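# Wind a cable once around a reel held aloft

## Task

Pick up the reel in one gripper so that, with the fingers closed on it, one finger pins the cable at a spot close to one of the cable's ends. Wrap the cable one complete turn around the reel's hub, keeping it within roughly one cable thickness of the hub surface over almost the whole turn. Declare completion only when that single grip is holding the reel still and well above the table, while the other arm has an empty gripper, stays away from both reel and cable, and touches the holding arm lightly or not at all.

## Robot and tools

Robot: two arms, left_arm and right_arm, each ending in a two-finger parallel gripper. The fingers point along the gripper's own +z axis and close along its y axis. end_effector_position is the point midway between the finger pads, roughly 1 cm short of the fingertips. Base poses in the scene frame: left_arm at (-0.041, +0.290, 0) m, quat_wxyz (+0.998, 0, 0, +0.065); right_arm at (+0.046, -0.298, 0) m, quat_wxyz (+0.996, 0, 0, -0.094). A wrist camera mount sits on each gripper and can collide with things.

Frame: all positions and orientations share one scene frame. Origin is on the table top between the arms, +z up, +x out over the table, left_arm on the +y side. The names left and right do not match image sides. Quaternions are written w first (qw, qx, qy, qz). Positions are in metres.

The row (used by every motion tool): 16 numbers in one flat list covering both arms, even if only one moves. First 8 are left_arm: x, y, z, qw, qx, qy, qz, opening; next 8 are right_arm in the same order. x, y, z is an absolute target for end_effector_position and the quaternion an absolute target for end_effector_quat_wxyz, both in the scene frame (so a row is a pair of poses, not offsets). Opening runs from -1 (closed) to +1 (fully open, 0.094 m). A target more than 0.6 m from the arm's last reported position along any gripper axis gets the call refused. Each control step the command is clipped to within 70 mm and 16 degrees of the measured pose, then tracked by damped IK, favouring position over orientation. To keep an arm still, resend its exact last reported pose and desired opening every call; to hold orientation, repeat the same commanded quaternion rather than copying a drifted reading.

execute_actions: argument actions is a list with zero or one item. Empty list = just read the state. An item with rows (1 to 15 rows of 16 numbers) and optional steps (up to 15, default 15; each step is 1/30 s) plays one row per step, repeating the last. An item with only steps (up to 300) is a wait measured from the previous result, your reply time included. Optional pictures (boolean) toggles camera images, which come by default. A refused call sends nothing.

move: target is one 16-number row; speed in m/s from 0.002 to 0.5 (default 0.25), turning capped at twice that in rad/s. Both grippers travel straight lines to their poses, finishing together, over 0.5 to 10 s; longer paths get cut off at 10 s. Openings are applied at the start. Paths ignore obstacles and the other arm, hands lag and may overshoot speed near full reach. Faster contact and targets further past a surface mean harder pushes. The result adds a move: line with the ending (done, off_target, moving, held, fault) and limits (paced = pose clipped; held = some steps blocked, after which the arm may lurch fast), plus each gripper's distance from its pose. If only one arm is named, the other finished fine.

wait: seconds 0 to 10; runs the sim without new commands. Arms keep heading only to their last clipped pose (at most 70 mm further); moving fingers keep moving.

zoom_image: camera (cam_head_left, cam_head_right, cam_high, cam_low, cam_left_wrist, cam_right_wrist) and region [x0, y0, x1, y1] in pixels, origin top-left, max 504 by 504. All images are 504x504.

read_manual: section (only "licences"); returns licence text, no motion.

finished_scene: scene (integer) ends the current scene irrevocably and grades it; the goal must hold at that moment and afterward.

Results: the state line gives each gripper's position and quaternion; readings can be off, more so at long reach, and motions usually stop a centimetre or more short, mostly low. grip_measured is the finger opening on the command scale; the last joint value is the opening in metres; each gripper reads off by up to about 1 mm. Hand target shows the pose currently being driven toward. A pose unreachable line means the clearance check altered or blocked that arm's command; HELD marks steps where some of your row was not sent. FAULT and OVER-TEMPERATURE FAULT lines report arm stops; MOTOR HOT warns from 75 °C, 90 °C stops the arm 10 s, 100 °C drops it.

Joint ranges (rad), base to gripper: waist -2.618 to 3.054, shoulder 0.000 to 3.142, elbow 0.000 to 3.142, wrist pitch -1.571 to 1.571, wrist yaw -1.571 to 1.571, wrist roll -2.094 to 2.094. Elbows cannot quite straighten.

Gripping: command an opening below grip_measured to hold; about 0.03 below is firm, smaller margins lighter. Pads push roughly 50 to 62 N, less on parts under about 2 mm thick, with a brief spike at first contact.

Avoid: arms colliding or pressing on each other, knocking or dropping anything off the table, slams, slips and hard pushes, and long loaded holds that heat motors. Loose objects may get nudged occasionally by outside disturbances. The simulation keeps running while you reply, so the scene moves on between calls.

Each tool is called by a JSON object that holds its "name" and its "arguments".

## Session

{"name": "execute_actions", "arguments": {"actions": []}}

Scene clock: 0.00 s of 6000.00 s.
left_arm: end_effector_position=(+0.2505, +0.4777, +0.3242) grip_measured=+1.000 end_effector_quat_wxyz=(+0.698, -0.231, +0.657, +0.169) | right_arm: end_effector_position=(+0.3707, -0.1261, +0.2612) grip_measured=+1.000 end_effector_quat_wxyz=(+0.485, -0.066, +0.854, +0.175)
Joint positions: left_arm=[ 0.434  0.85   0.608  0.273 -0.012 -0.101  0.094] | right_arm=[ 0.72   1.087  0.947 -0.349  0.095  0.319  0.094]
Joint velocities: left_arm=[-0.002 -0.022  0.012  0.051 -0.051 -0.051  0.   ] | right_arm=[ 0.002 -0.012  0.002  0.037  0.022  0.007  0.   ]
Motor temperatures (°C, as the motors report them): left_arm=[27 29 29 29 28 28] | right_arm=[29 27 27 26 29 28]
Hand target (left_arm): +0.249, +0.477, +0.331; +0.703, -0.229, +0.651, +0.170
Hand target (right_arm): +0.370, -0.127, +0.265; +0.488, -0.066, +0.852, +0.175

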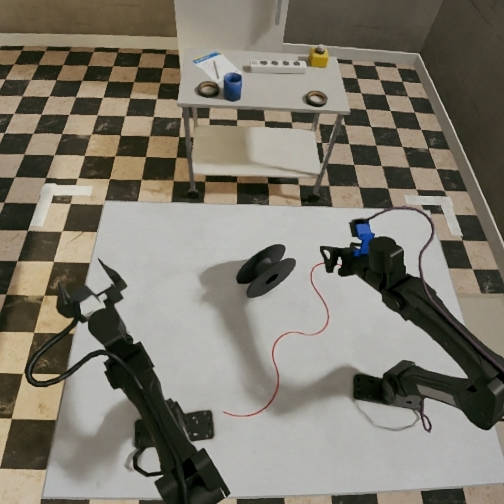

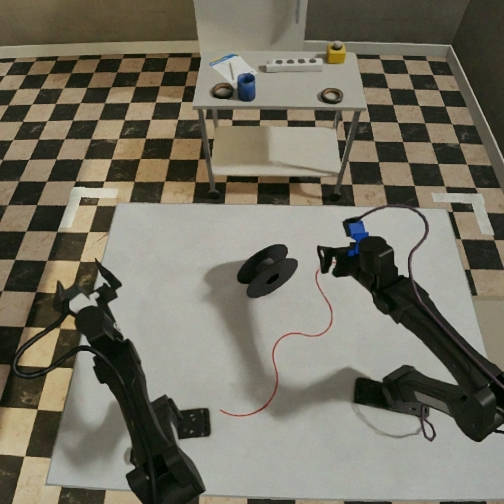

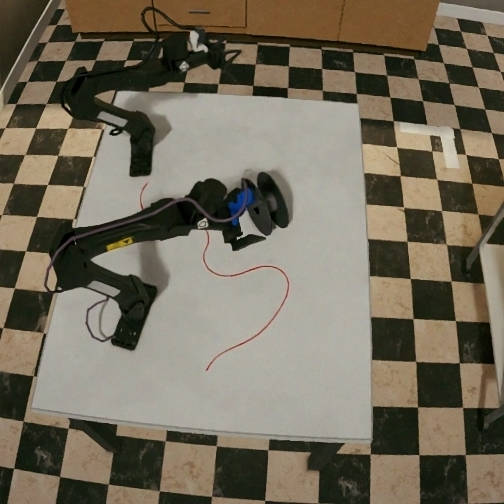

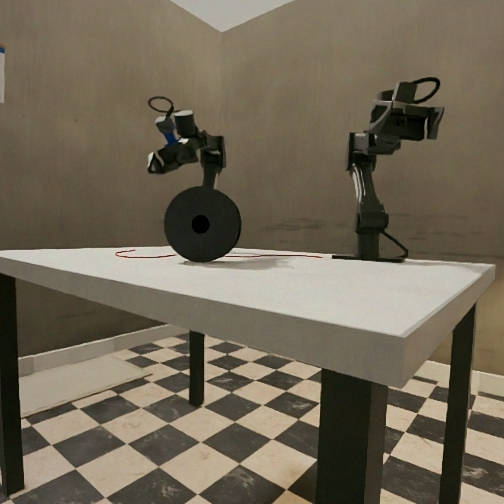

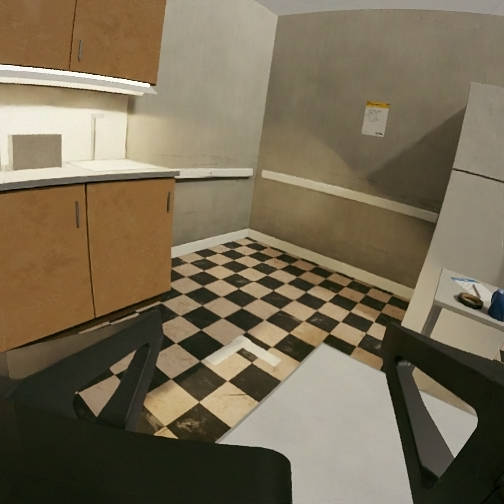

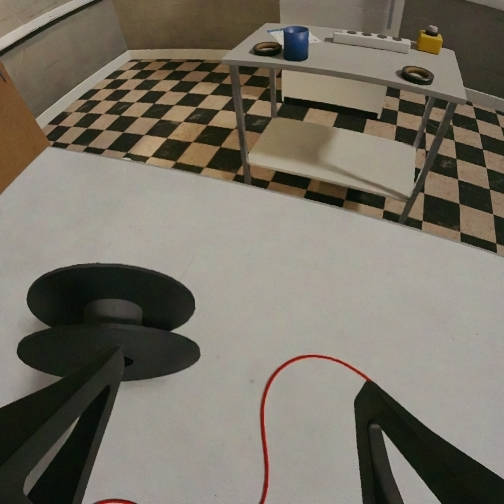

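{"name": "zoom_image", "arguments": {"camera": "cam_head_left", "region": [200, 220, 360, 430]}}

{"name": "zoom_image", "arguments": {"camera": "cam_high", "region": [120, 150, 320, 380]}}

{"name": "zoom_image", "arguments": {"camera": "cam_low", "region": [100, 170, 340, 280]}}

Region (200, 220, 360, 430) of cam_head_left's 504x504 image, scaled by 2.400, with more detail than that image has; it fills the left 384 columns of this view, and the rest is white.

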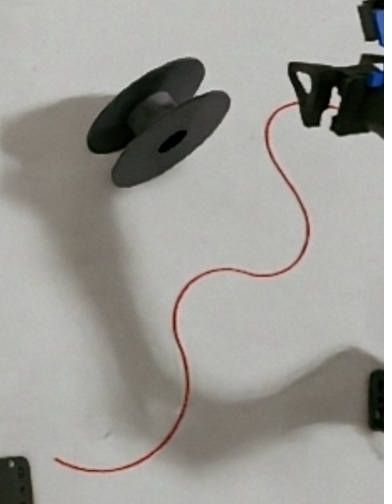

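Region (120, 150, 320, 380) of cam_high's 504x504 image, scaled by 2.191, with more detail than that image has; it fills the left 438 columns of this view, and the rest is white.

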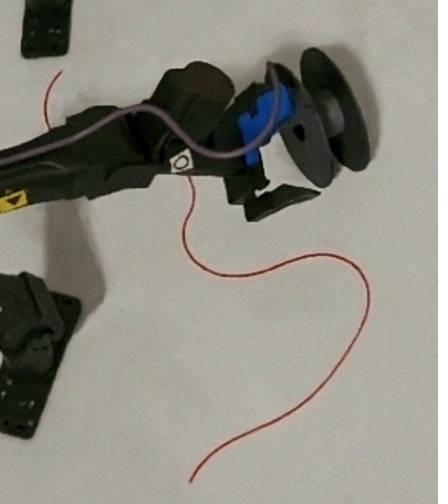

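Region (100, 170, 340, 280) of cam_low's 504x504 image, scaled by 2.100, with more detail than that image has; it fills the top 231 rows of this view, and the rest is white.

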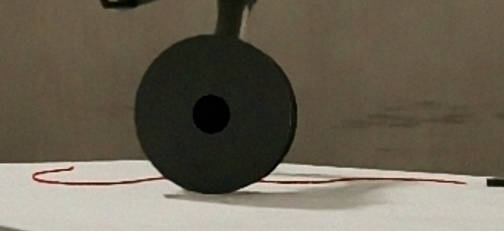

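{"name": "move", "arguments": {"target": [0.037,0.052,0.07,0,0.574,0.819,0,0,0.36,-0.28,0.25,0.348,0.348,0.6155,0.6155,1], "speed": 0.4}}

{"name": "zoom_image", "arguments": {"camera": "cam_left_wrist", "region": [0,0,504,504]}}

Scene clock: 29.33 s of 6000.00 s.
left_arm: end_effector_position=(+0.0253, +0.0675, +0.0637) grip_measured=+0.003 end_effector_quat_wxyz=(-0.017, +0.561, +0.828, +0.012) | right_arm: end_effector_position=(+0.3599, -0.2779, +0.2555) grip_measured=+1.000 end_effector_quat_wxyz=(+0.361, +0.342, +0.620, +0.607)
Joint positions: left_arm=[-1.414  1.496  0.975 -1.091  0.004 -0.093  0.047] | right_arm=[-0.23   0.935  0.393  0.537 -0.95   1.535  0.094]
Joint velocities: left_arm=[ 0.007 -0.007 -0.012  0.007 -0.037  0.037  0.   ] | right_arm=[-0.007 -0.002  0.007 -0.007  0.037 -0.007  0.   ]
Motor temperatures (°C, as the motors report them): left_arm=[27 29 31 32 28 28] | right_arm=[29 27 28 30 29 28]
Hand target (left_arm): +0.025, +0.054, +0.069; -0.006, +0.568, +0.823, -0.002
Hand target (right_arm): +0.359, -0.279, +0.248; +0.355, +0.346, +0.621, +0.607
Off the commanded pose (left_arm): 0.020 m, 3 deg.
Off the commanded pose (right_arm): 0.006 m, 2 deg.
After step 180, 19.67 s passed at rest.
move: off_target (left_arm)
camera_calibration (this result's frames):
cam_left_wrist: T_world_to_cam=[[-0.920148, -0.388266, -0.0507641, 0.0653273], [-0.371725, 0.825395, 0.424905, -0.0408309], [-0.123076, 0.409846, -0.903814, 0.149641], [0, 0, 0, 1]] pos_world=[0.0633501, -0.00226371, 0.155913]
cam_right_wrist: T_world_to_cam=[[0.106693, -0.193437, -0.975294, 0.155328], [-0.827503, 0.526528, -0.194955, 0.541145], [0.551231, 0.827859, -0.103893, 0.160927], [0, 0, 0, 1]] pos_world=[0.342519, -0.388106, 0.273708]

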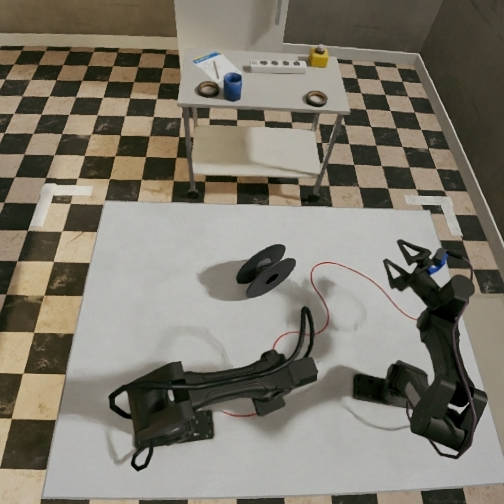

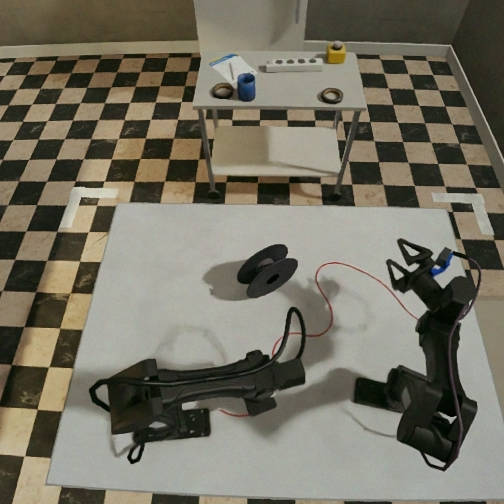

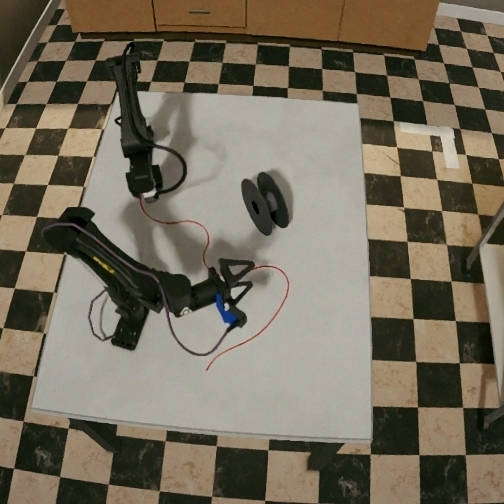

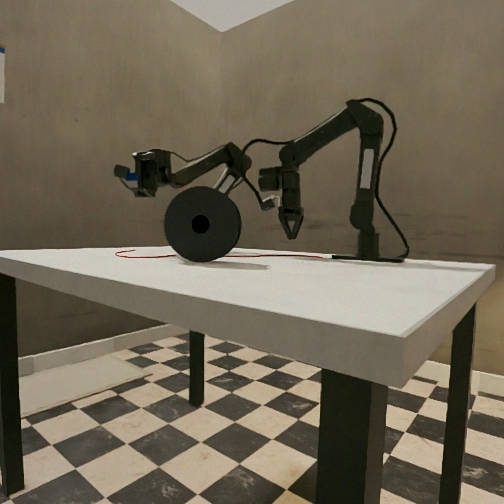

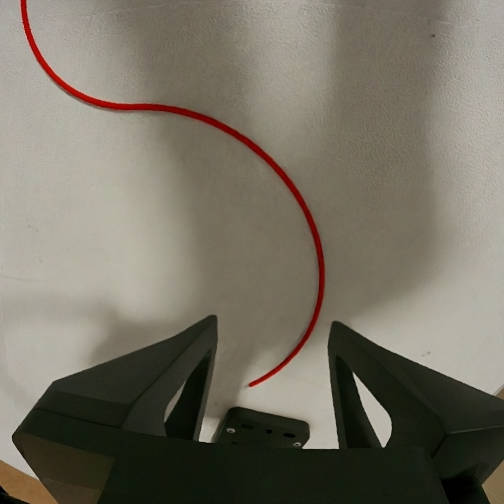

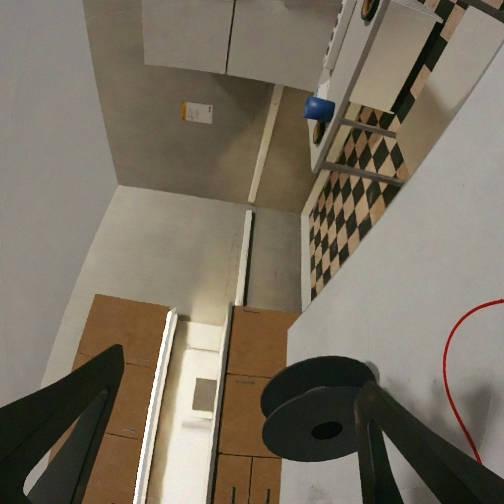

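Region (0, 0, 504, 504) of cam_left_wrist's 504x504 image, scaled by 1.000.

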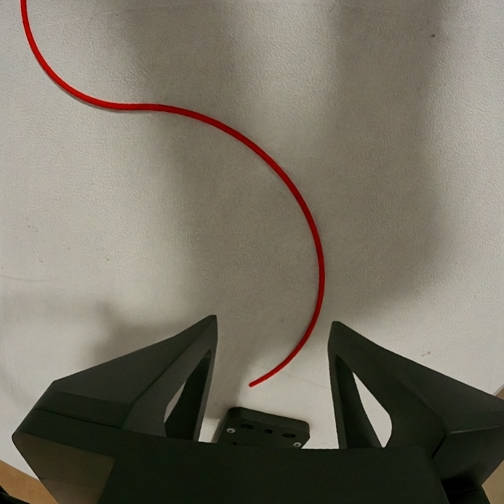

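{"name": "move", "arguments": {"target": [0.005,0.045,0.02,0,0.64,0.768,0,0.2,0.36,-0.28,0.25,0.348,0.348,0.6155,0.6155,1], "speed": 0.1}}

Scene clock: 34.97 s of 6000.00 s.
left_arm: end_effector_position=(+0.0064, +0.0434, +0.0257) grip_measured=+0.197 end_effector_quat_wxyz=(+0.002, +0.634, +0.773, -0.005) | right_arm: end_effector_position=(+0.3609, -0.2786, +0.2571) grip_measured=+1.000 end_effector_quat_wxyz=(+0.353, +0.344, +0.615, +0.616)
Joint positions: left_arm=[-1.513  1.576  0.891 -0.877  0.005 -0.009  0.056] | right_arm=[-0.237  0.953  0.393  0.574 -0.965  1.572  0.094]
Joint velocities: left_arm=[ 0.017  0.012 -0.007 -0.022  0.007  0.007 -0.001] | right_arm=[-0.012  0.007 -0.002  0.007  0.037 -0.066  0.   ]
Motor temperatures (°C, as the motors report them): left_arm=[27 29 31 31 28 28] | right_arm=[29 27 28 30 29 28]
Hand target (left_arm): +0.004, +0.046, +0.020; -0.001, +0.640, +0.768, +0.001
Hand target (right_arm): +0.360, -0.280, +0.250; +0.348, +0.348, +0.616, +0.615
Off the commanded pose (left_arm): 0.006 m, 1 deg.
Off the commanded pose (right_arm): 0.007 m, 1 deg.
move: done
camera_calibration (this result's frames):
cam_left_wrist: T_world_to_cam=[[-0.975132, -0.217013, -0.0449822, 0.0294678], [-0.217655, 0.899475, 0.378909, -0.0147985], [-0.0417677, 0.379276, -0.92434, 0.124167], [0, 0, 0, 1]] pos_world=[0.0307002, -0.0273878, 0.121705]
cam_right_wrist: T_world_to_cam=[[0.105953, -0.168464, -0.979997, 0.165068], [-0.83262, 0.52376, -0.180055, 0.539917], [0.543616, 0.835042, -0.0847722, 0.160962], [0, 0, 0, 1]] pos_world=[0.344555, -0.389389, 0.272626]

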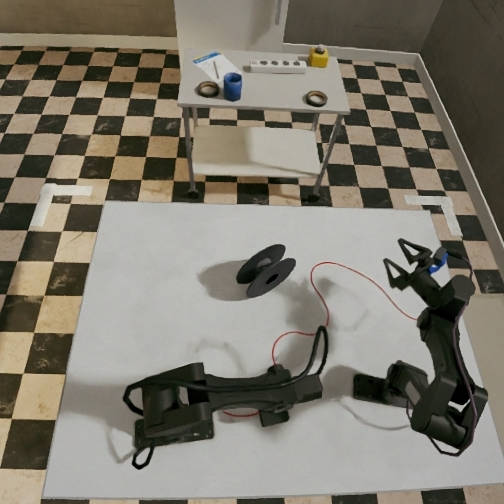

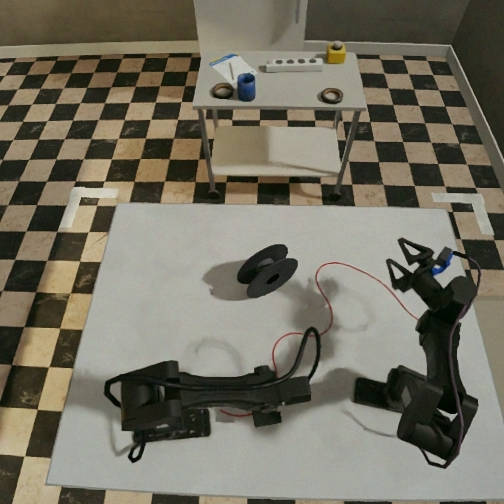

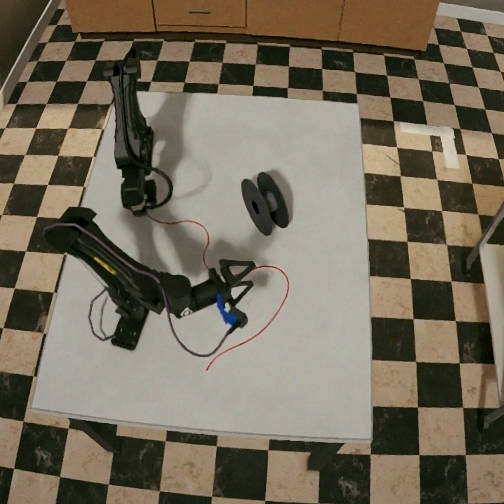

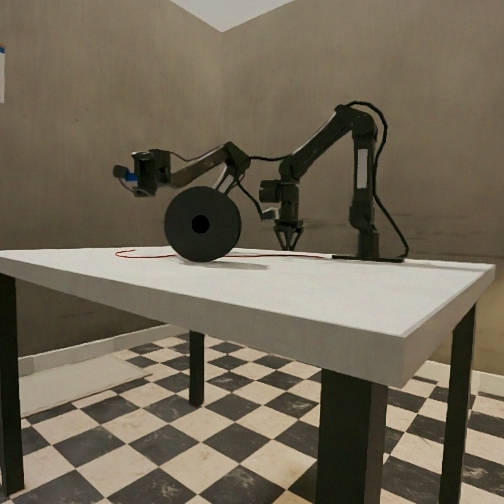

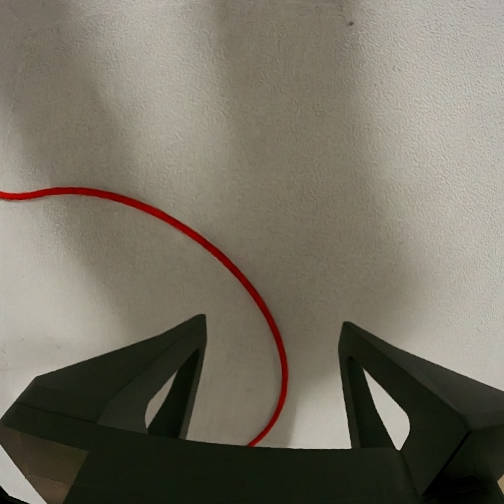

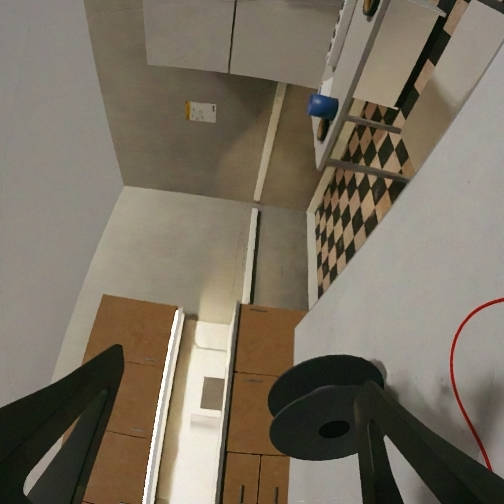

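{"name": "move", "arguments": {"target": [0.005,0.05,0.004,0,0.6,0.8,0,-0.2,0.36,-0.28,0.25,0.348,0.348,0.6155,0.6155,1], "speed": 0.04}}

{"name": "execute_actions", "arguments": {"actions": [{"rows":[[0.005,0.05,0.004,0,0.6,0.8,0,-1,0.36,-0.28,0.25,0.348,0.348,0.6155,0.6155,1]]}], "pictures": false}}

{"name": "move", "arguments": {"target": [0.08,0.08,0.12,0,0.5,0.866,0,-1,0.36,-0.28,0.25,0.348,0.348,0.6155,0.6155,1], "speed": 0.15}}

Scene clock: 44.27 s of 6000.00 s.
left_arm: end_effector_position=(+0.0057, +0.0471, +0.0108) grip_measured=-0.197 end_effector_quat_wxyz=(+0.003, +0.602, +0.798, -0.005) | right_arm: end_effector_position=(+0.3608, -0.2786, +0.2572) grip_measured=+1.000 end_effector_quat_wxyz=(+0.353, +0.344, +0.614, +0.616)
Joint positions: left_arm=[-1.513  1.589  0.837 -0.809  0.005 -0.091  0.038] | right_arm=[-0.237  0.953  0.393  0.575 -0.966  1.574  0.094]
Joint velocities: left_arm=[-0.002  0.012 -0.012 -0.022  0.022 -0.037  0.   ] | right_arm=[ 0.012 -0.007  0.007 -0.037  0.081 -0.037  0.   ]
Motor temperatures (°C, as the motors report them): left_arm=[27 30 30 31 28 28] | right_arm=[29 27 28 31 29 28]
Hand target (left_arm): +0.005, +0.050, +0.004; +0.000, +0.600, +0.800, -0.000
Hand target (right_arm): +0.360, -0.280, +0.250; +0.348, +0.348, +0.616, +0.615
Off the commanded pose (left_arm): 0.007 m, 1 deg.
Off the commanded pose (right_arm): 0.007 m, 1 deg.
After step 180, 1.93 s passed at rest.
move: done
camera_calibration (this result's frames):
cam_left_wrist: T_world_to_cam=[[-0.954092, -0.296258, -0.0440471, 0.0325203], [-0.290478, 0.879395, 0.37721, -0.0112929], [-0.0730167, 0.372688, -0.92508, 0.109446], [0, 0, 0, 1]] pos_world=[0.0357384, -0.0212238, 0.106938]
cam_right_wrist: T_world_to_cam=[[0.105546, -0.166811, -0.980323, 0.165901], [-0.832916, 0.523721, -0.178792, 0.53965], [0.54324, 0.835398, -0.0836628, 0.160893], [0, 0, 0, 1]] pos_world=[0.34457, -0.389362, 0.272582]

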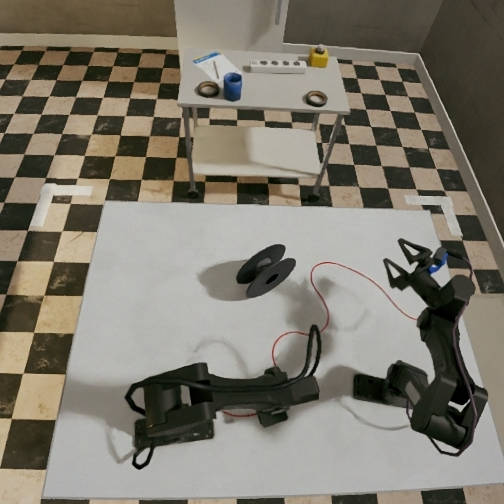

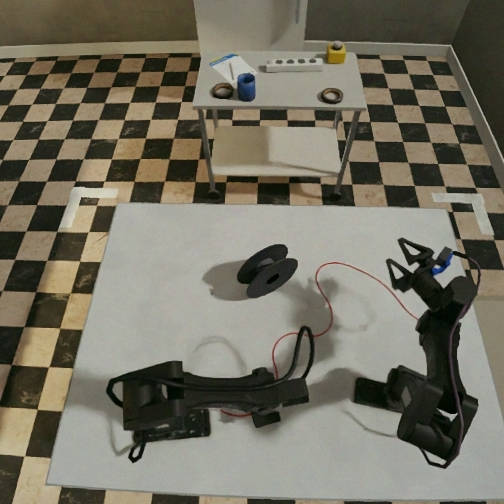

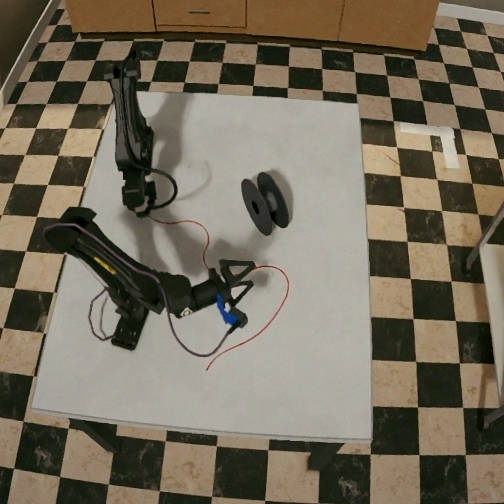

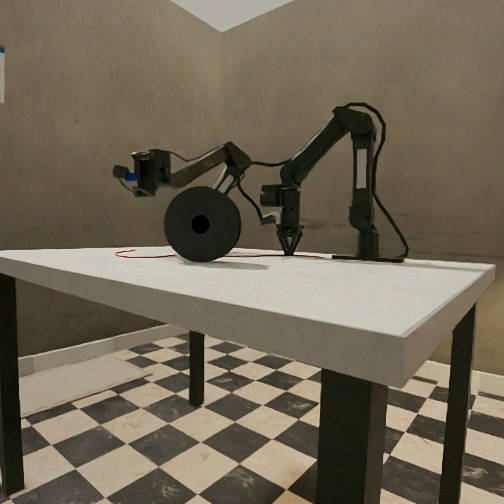

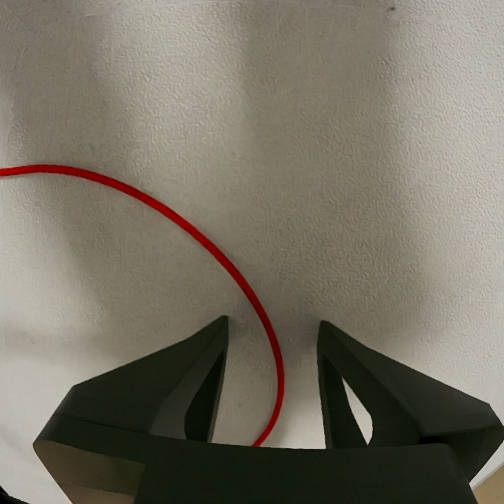

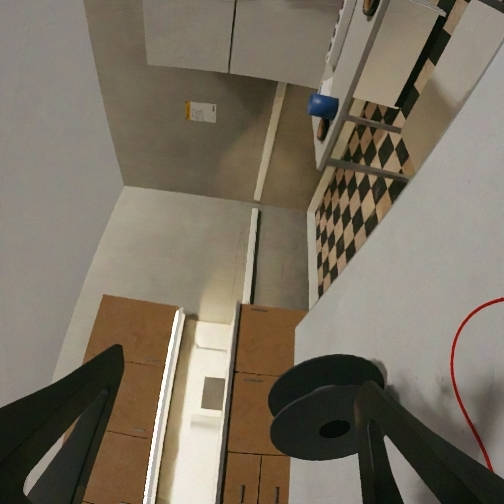

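Scene clock: 44.77 s of 6000.00 s.
left_arm: end_effector_position=(+0.0059, +0.0461, +0.0108) grip_measured=-0.957 end_effector_quat_wxyz=(+0.004, +0.601, +0.799, -0.007) | right_arm: end_effector_position=(+0.3608, -0.2786, +0.2572) grip_measured=+1.000 end_effector_quat_wxyz=(+0.353, +0.344, +0.614, +0.616)
Joint positions: left_arm=[-1.513  1.589  0.837 -0.804  0.005 -0.094  0.002] | right_arm=[-0.237  0.953  0.393  0.575 -0.966  1.574  0.094]
Joint velocities: left_arm=[-0.007  0.007 -0.002  0.007  0.051 -0.037 -0.001] | right_arm=[-0.022 -0.022 -0.002  0.007  0.022  0.051  0.   ]
Motor temperatures (°C, as the motors report them): left_arm=[27 30 30 31 28 28] | right_arm=[29 27 28 31 29 28]
Hand target (left_arm): +0.005, +0.050, +0.004; -0.000, +0.600, +0.800, +0.000
Hand target (right_arm): +0.360, -0.280, +0.250; +0.348, +0.348, +0.616, +0.615
Off the commanded pose (left_arm): 0.008 m, 1 deg.
Off the commanded pose (right_arm): 0.007 m, 1 deg.
Steps of this call (steps 1 to 15: all 15 steps of this action). Readings (end_effector_position):
1: left_arm (+0.0057, +0.0470, +0.0108) | right_arm (+0.3608, -0.2786, +0.2572)
2: left_arm (+0.0058, +0.0467, +0.0108) | right_arm (+0.3608, -0.2786, +0.2572)
4: left_arm (+0.0058, +0.0465, +0.0108) | right_arm (+0.3608, -0.2786, +0.2572)
8: left_arm (+0.0059, +0.0462, +0.0108) | right_arm (+0.3608, -0.2786, +0.2572)
15: the state above

Scene clock: 46.57 s of 6000.00 s.
left_arm: end_effector_position=(+0.0765, +0.0817, +0.1072) grip_measured=-0.957 end_effector_quat_wxyz=(-0.017, +0.501, +0.865, +0.007) | right_arm: end_effector_position=(+0.3608, -0.2786, +0.2572) grip_measured=+1.000 end_effector_quat_wxyz=(+0.352, +0.345, +0.614, +0.617)
Joint positions: left_arm=[-1.189  1.485  1.14  -1.263  0.004 -0.01   0.002] | right_arm=[-0.237  0.953  0.393  0.575 -0.966  1.576  0.094]
Joint velocities: left_arm=[-0.002  0.007 -0.007 -0.007 -0.051 -0.037 -0.   ] | right_arm=[-0.022  0.002 -0.002 -0.066 -0.007 -0.007  0.   ]
Motor temperatures (°C, as the motors report them): left_arm=[27 30 30 31 28 28] | right_arm=[29 27 28 31 29 28]
Hand target (left_arm): +0.081, +0.079, +0.120; +0.001, +0.500, +0.866, -0.001
Hand target (right_arm): +0.360, -0.280, +0.250; +0.348, +0.348, +0.616, +0.615
Off the commanded pose (left_arm): 0.013 m, 2 deg.
Off the commanded pose (right_arm): 0.007 m, 1 deg.
move: off_target (left_arm)
camera_calibration (this result's frames):
cam_left_wrist: T_world_to_cam=[[-0.855977, -0.514895, -0.0467601, 0.125194], [-0.484509, 0.767311, 0.420102, -0.0380705], [-0.180429, 0.382253, -0.906271, 0.196337], [0, 0, 0, 1]] pos_world=[0.124142, 0.0186231, 0.199782]
cam_right_wrist: T_world_to_cam=[[0.104779, -0.165526, -0.980623, 0.166613], [-0.833063, 0.523943, -0.177452, 0.539421], [0.543164, 0.835515, -0.0829956, 0.160781], [0, 0, 0, 1]] pos_world=[0.344584, -0.389382, 0.27245]

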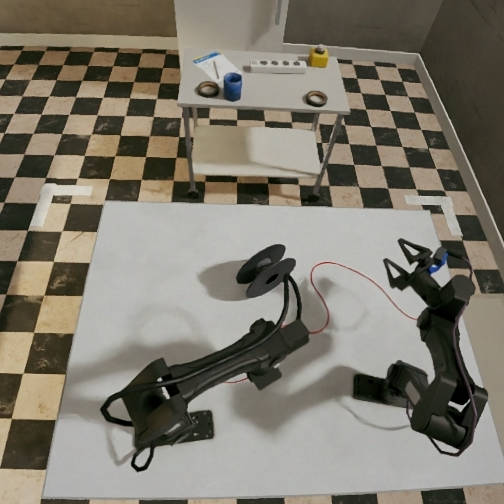

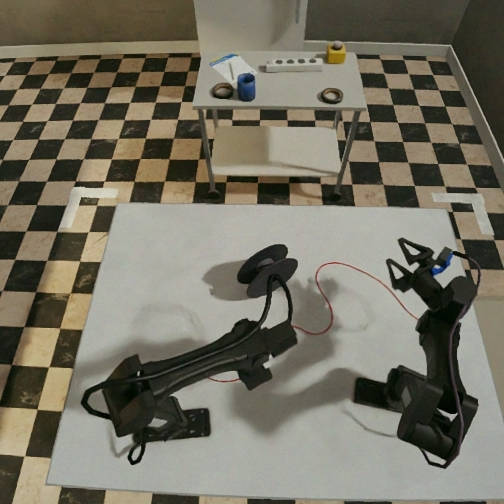

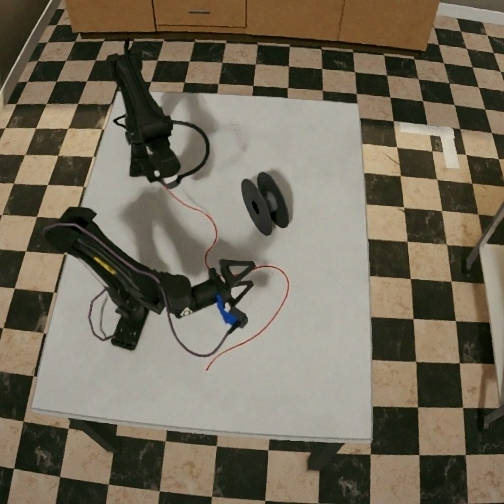

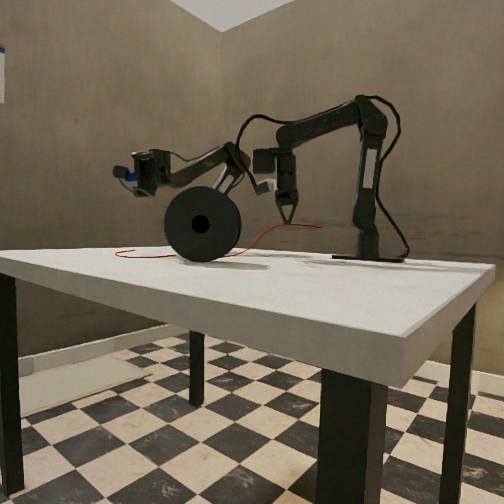

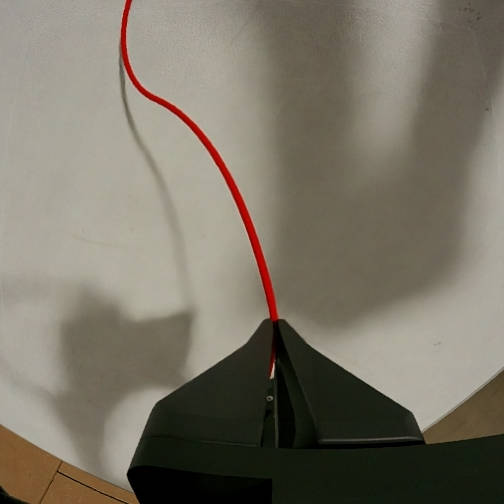

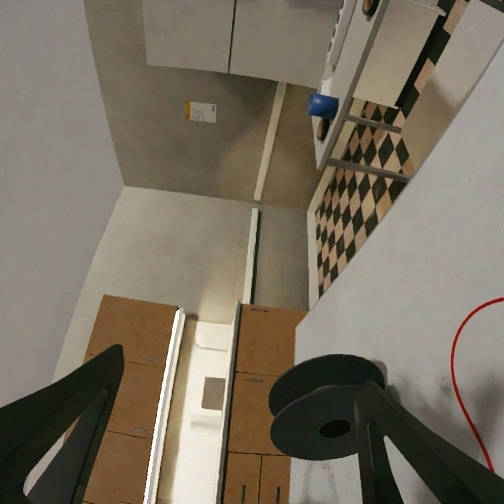

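{"name": "move", "arguments": {"target": [0.3,0.06,0.25,0,0.5,0.866,0,-1,0.36,-0.28,0.25,0.348,0.348,0.6155,0.6155,1], "speed": 0.2}}

{"name": "move", "arguments": {"target": [0.445,0.03,0.23,0.1,0.2,0.975,0,-1,0.36,-0.28,0.25,0.348,0.348,0.6155,0.6155,1], "speed": 0.15}}

Scene clock: 53.23 s of 6000.00 s.
left_arm: end_effector_position=(+0.2979, +0.0564, +0.2430) grip_measured=-0.957 end_effector_quat_wxyz=(+0.134, +0.495, +0.858, -0.012) | right_arm: end_effector_position=(+0.3608, -0.2786, +0.2572) grip_measured=+1.000 end_effector_quat_wxyz=(+0.352, +0.345, +0.614, +0.617)
Joint positions: left_arm=[-0.736  1.976  2.238 -1.563  0.001  0.44   0.002] | right_arm=[-0.237  0.953  0.393  0.575 -0.966  1.577  0.094]
Joint velocities: left_arm=[ 0.002 -0.012  0.012 -0.051 -0.051  0.095  0.001] | right_arm=[ 0.007 -0.007  0.002 -0.007 -0.022 -0.066  0.   ]
Motor temperatures (°C, as the motors report them): left_arm=[27 30 31 30 28 28] | right_arm=[29 27 28 31 29 28]
Hand target (left_arm): +0.300, +0.056, +0.248; +0.139, +0.496, +0.857, -0.012
Hand target (right_arm): +0.360, -0.280, +0.250; +0.348, +0.348, +0.616, +0.615
Off the commanded pose (left_arm): 0.008 m, 15 deg.
Off the commanded pose (right_arm): 0.007 m, 1 deg.
joint sent to its limit (left arm) — the command would take joint 4 (wrist pitch) past its lower limit, so that joint was sent only as far as its limit.
move: off_target (left_arm)
camera_calibration (this result's frames):
cam_left_wrist: T_world_to_cam=[[-0.83057, -0.534946, -0.154878, 0.327823], [-0.554787, 0.819046, 0.146203, 0.116122], [0.0486414, 0.207356, -0.977056, 0.327836], [0, 0, 0, 1]] pos_world=[0.320757, 0.0122801, 0.354109]
cam_right_wrist: T_world_to_cam=[[0.104012, -0.164241, -0.980921, 0.167324], [-0.833209, 0.524163, -0.176113, 0.53919], [0.543088, 0.83563, -0.0823283, 0.160669], [0, 0, 0, 1]] pos_world=[0.344597, -0.389402, 0.272318]

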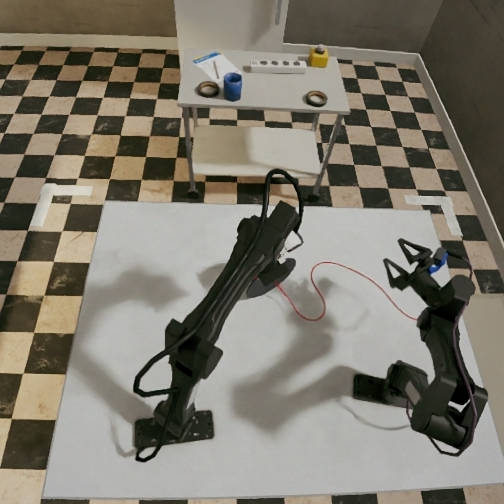

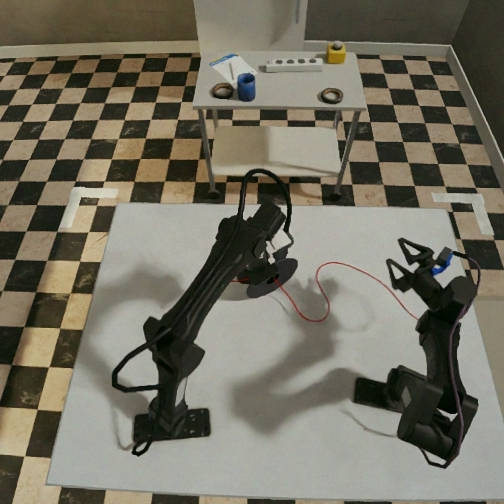

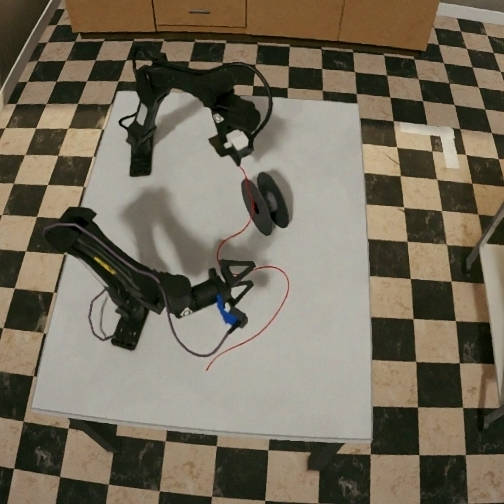

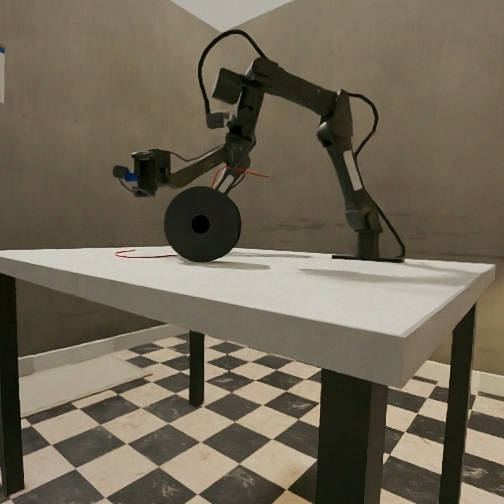

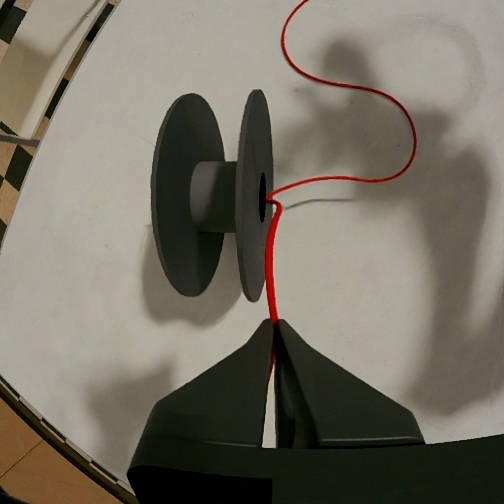

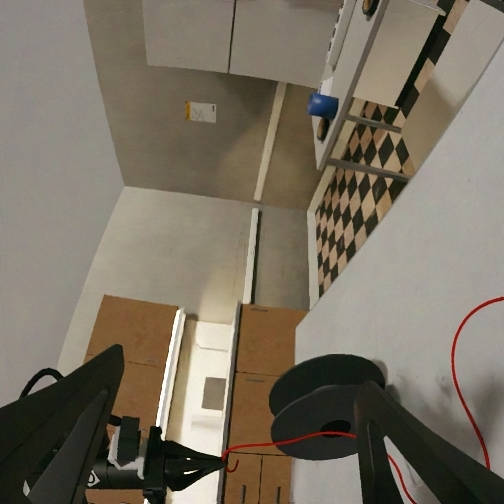

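Scene clock: 55.87 s of 6000.00 s.
left_arm: end_effector_position=(+0.4345, +0.0253, +0.2188) grip_measured=-0.957 end_effector_quat_wxyz=(+0.242, +0.212, +0.946, -0.046) | right_arm: end_effector_position=(+0.3608, -0.2786, +0.2572) grip_measured=+1.000 end_effector_quat_wxyz=(+0.351, +0.346, +0.613, +0.617)
Joint positions: left_arm=[-0.659  2.449  2.845 -1.472 -0.057 -0.074  0.002] | right_arm=[-0.237  0.953  0.393  0.575 -0.966  1.579  0.094]
Joint velocities: left_arm=[ 0.017 -0.007  0.002 -0.095 -0.066  0.022 -0.001] | right_arm=[-0.002 -0.012  0.007 -0.037 -0.022 -0.037  0.   ]
Motor temperatures (°C, as the motors report them): left_arm=[27 31 31 30 28 28] | right_arm=[29 27 28 31 29 28]
Hand target (left_arm): +0.443, +0.028, +0.229; +0.263, +0.200, +0.942, -0.049
Hand target (right_arm): +0.360, -0.280, +0.250; +0.348, +0.348, +0.616, +0.615
Off the commanded pose (left_arm): 0.016 m, 18 deg; orientation clipped at the last step of the last action.
Off the commanded pose (right_arm): 0.007 m, 1 deg.
elbow stopped short (left arm): the move would have taken joint 3 (elbow) straighter than the controller allows; a more bent joint 3 avoids this.
move: off_target (left_arm); limits=paced
camera_calibration (this result's frames):
cam_left_wrist: T_world_to_cam=[[-0.383186, -0.922397, -0.0484943, 0.213024], [-0.916888, 0.386199, -0.100835, 0.443212], [0.111738, 0.0058252, -0.993721, 0.285349], [0, 0, 0, 1]] pos_world=[0.456119, 0.0236628, 0.338579]
cam_right_wrist: T_world_to_cam=[[0.103052, -0.162635, -0.98129, 0.168213], [-0.833389, 0.524436, -0.174438, 0.538901], [0.542994, 0.835773, -0.0814938, 0.160528], [0, 0, 0, 1]] pos_world=[0.344614, -0.389427, 0.272152]

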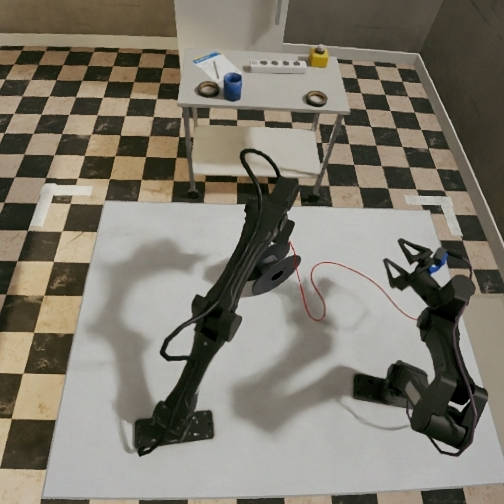

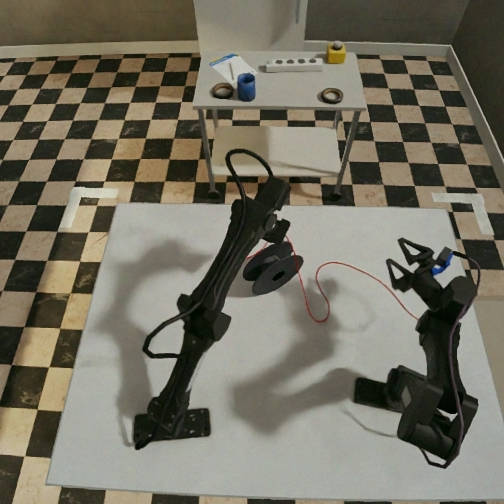

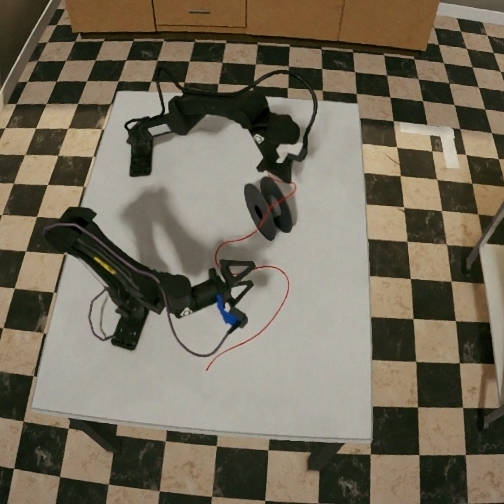

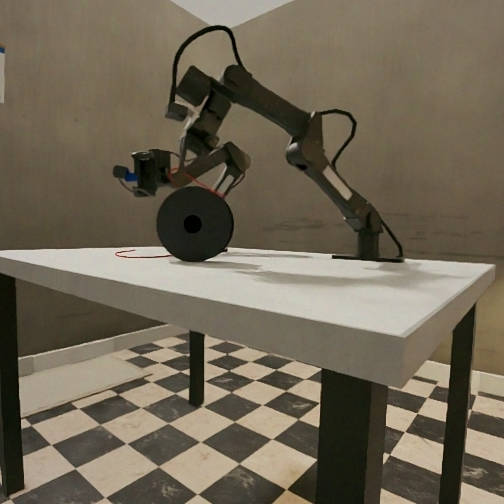

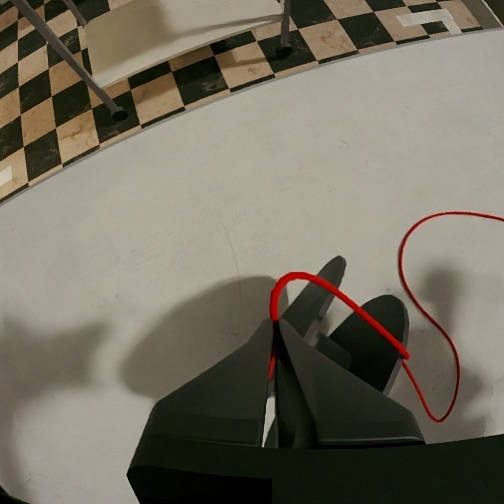

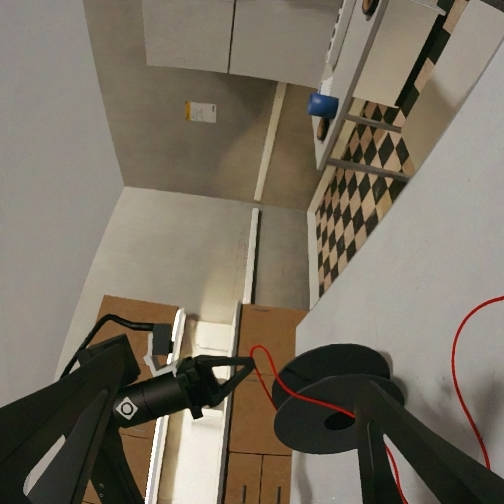

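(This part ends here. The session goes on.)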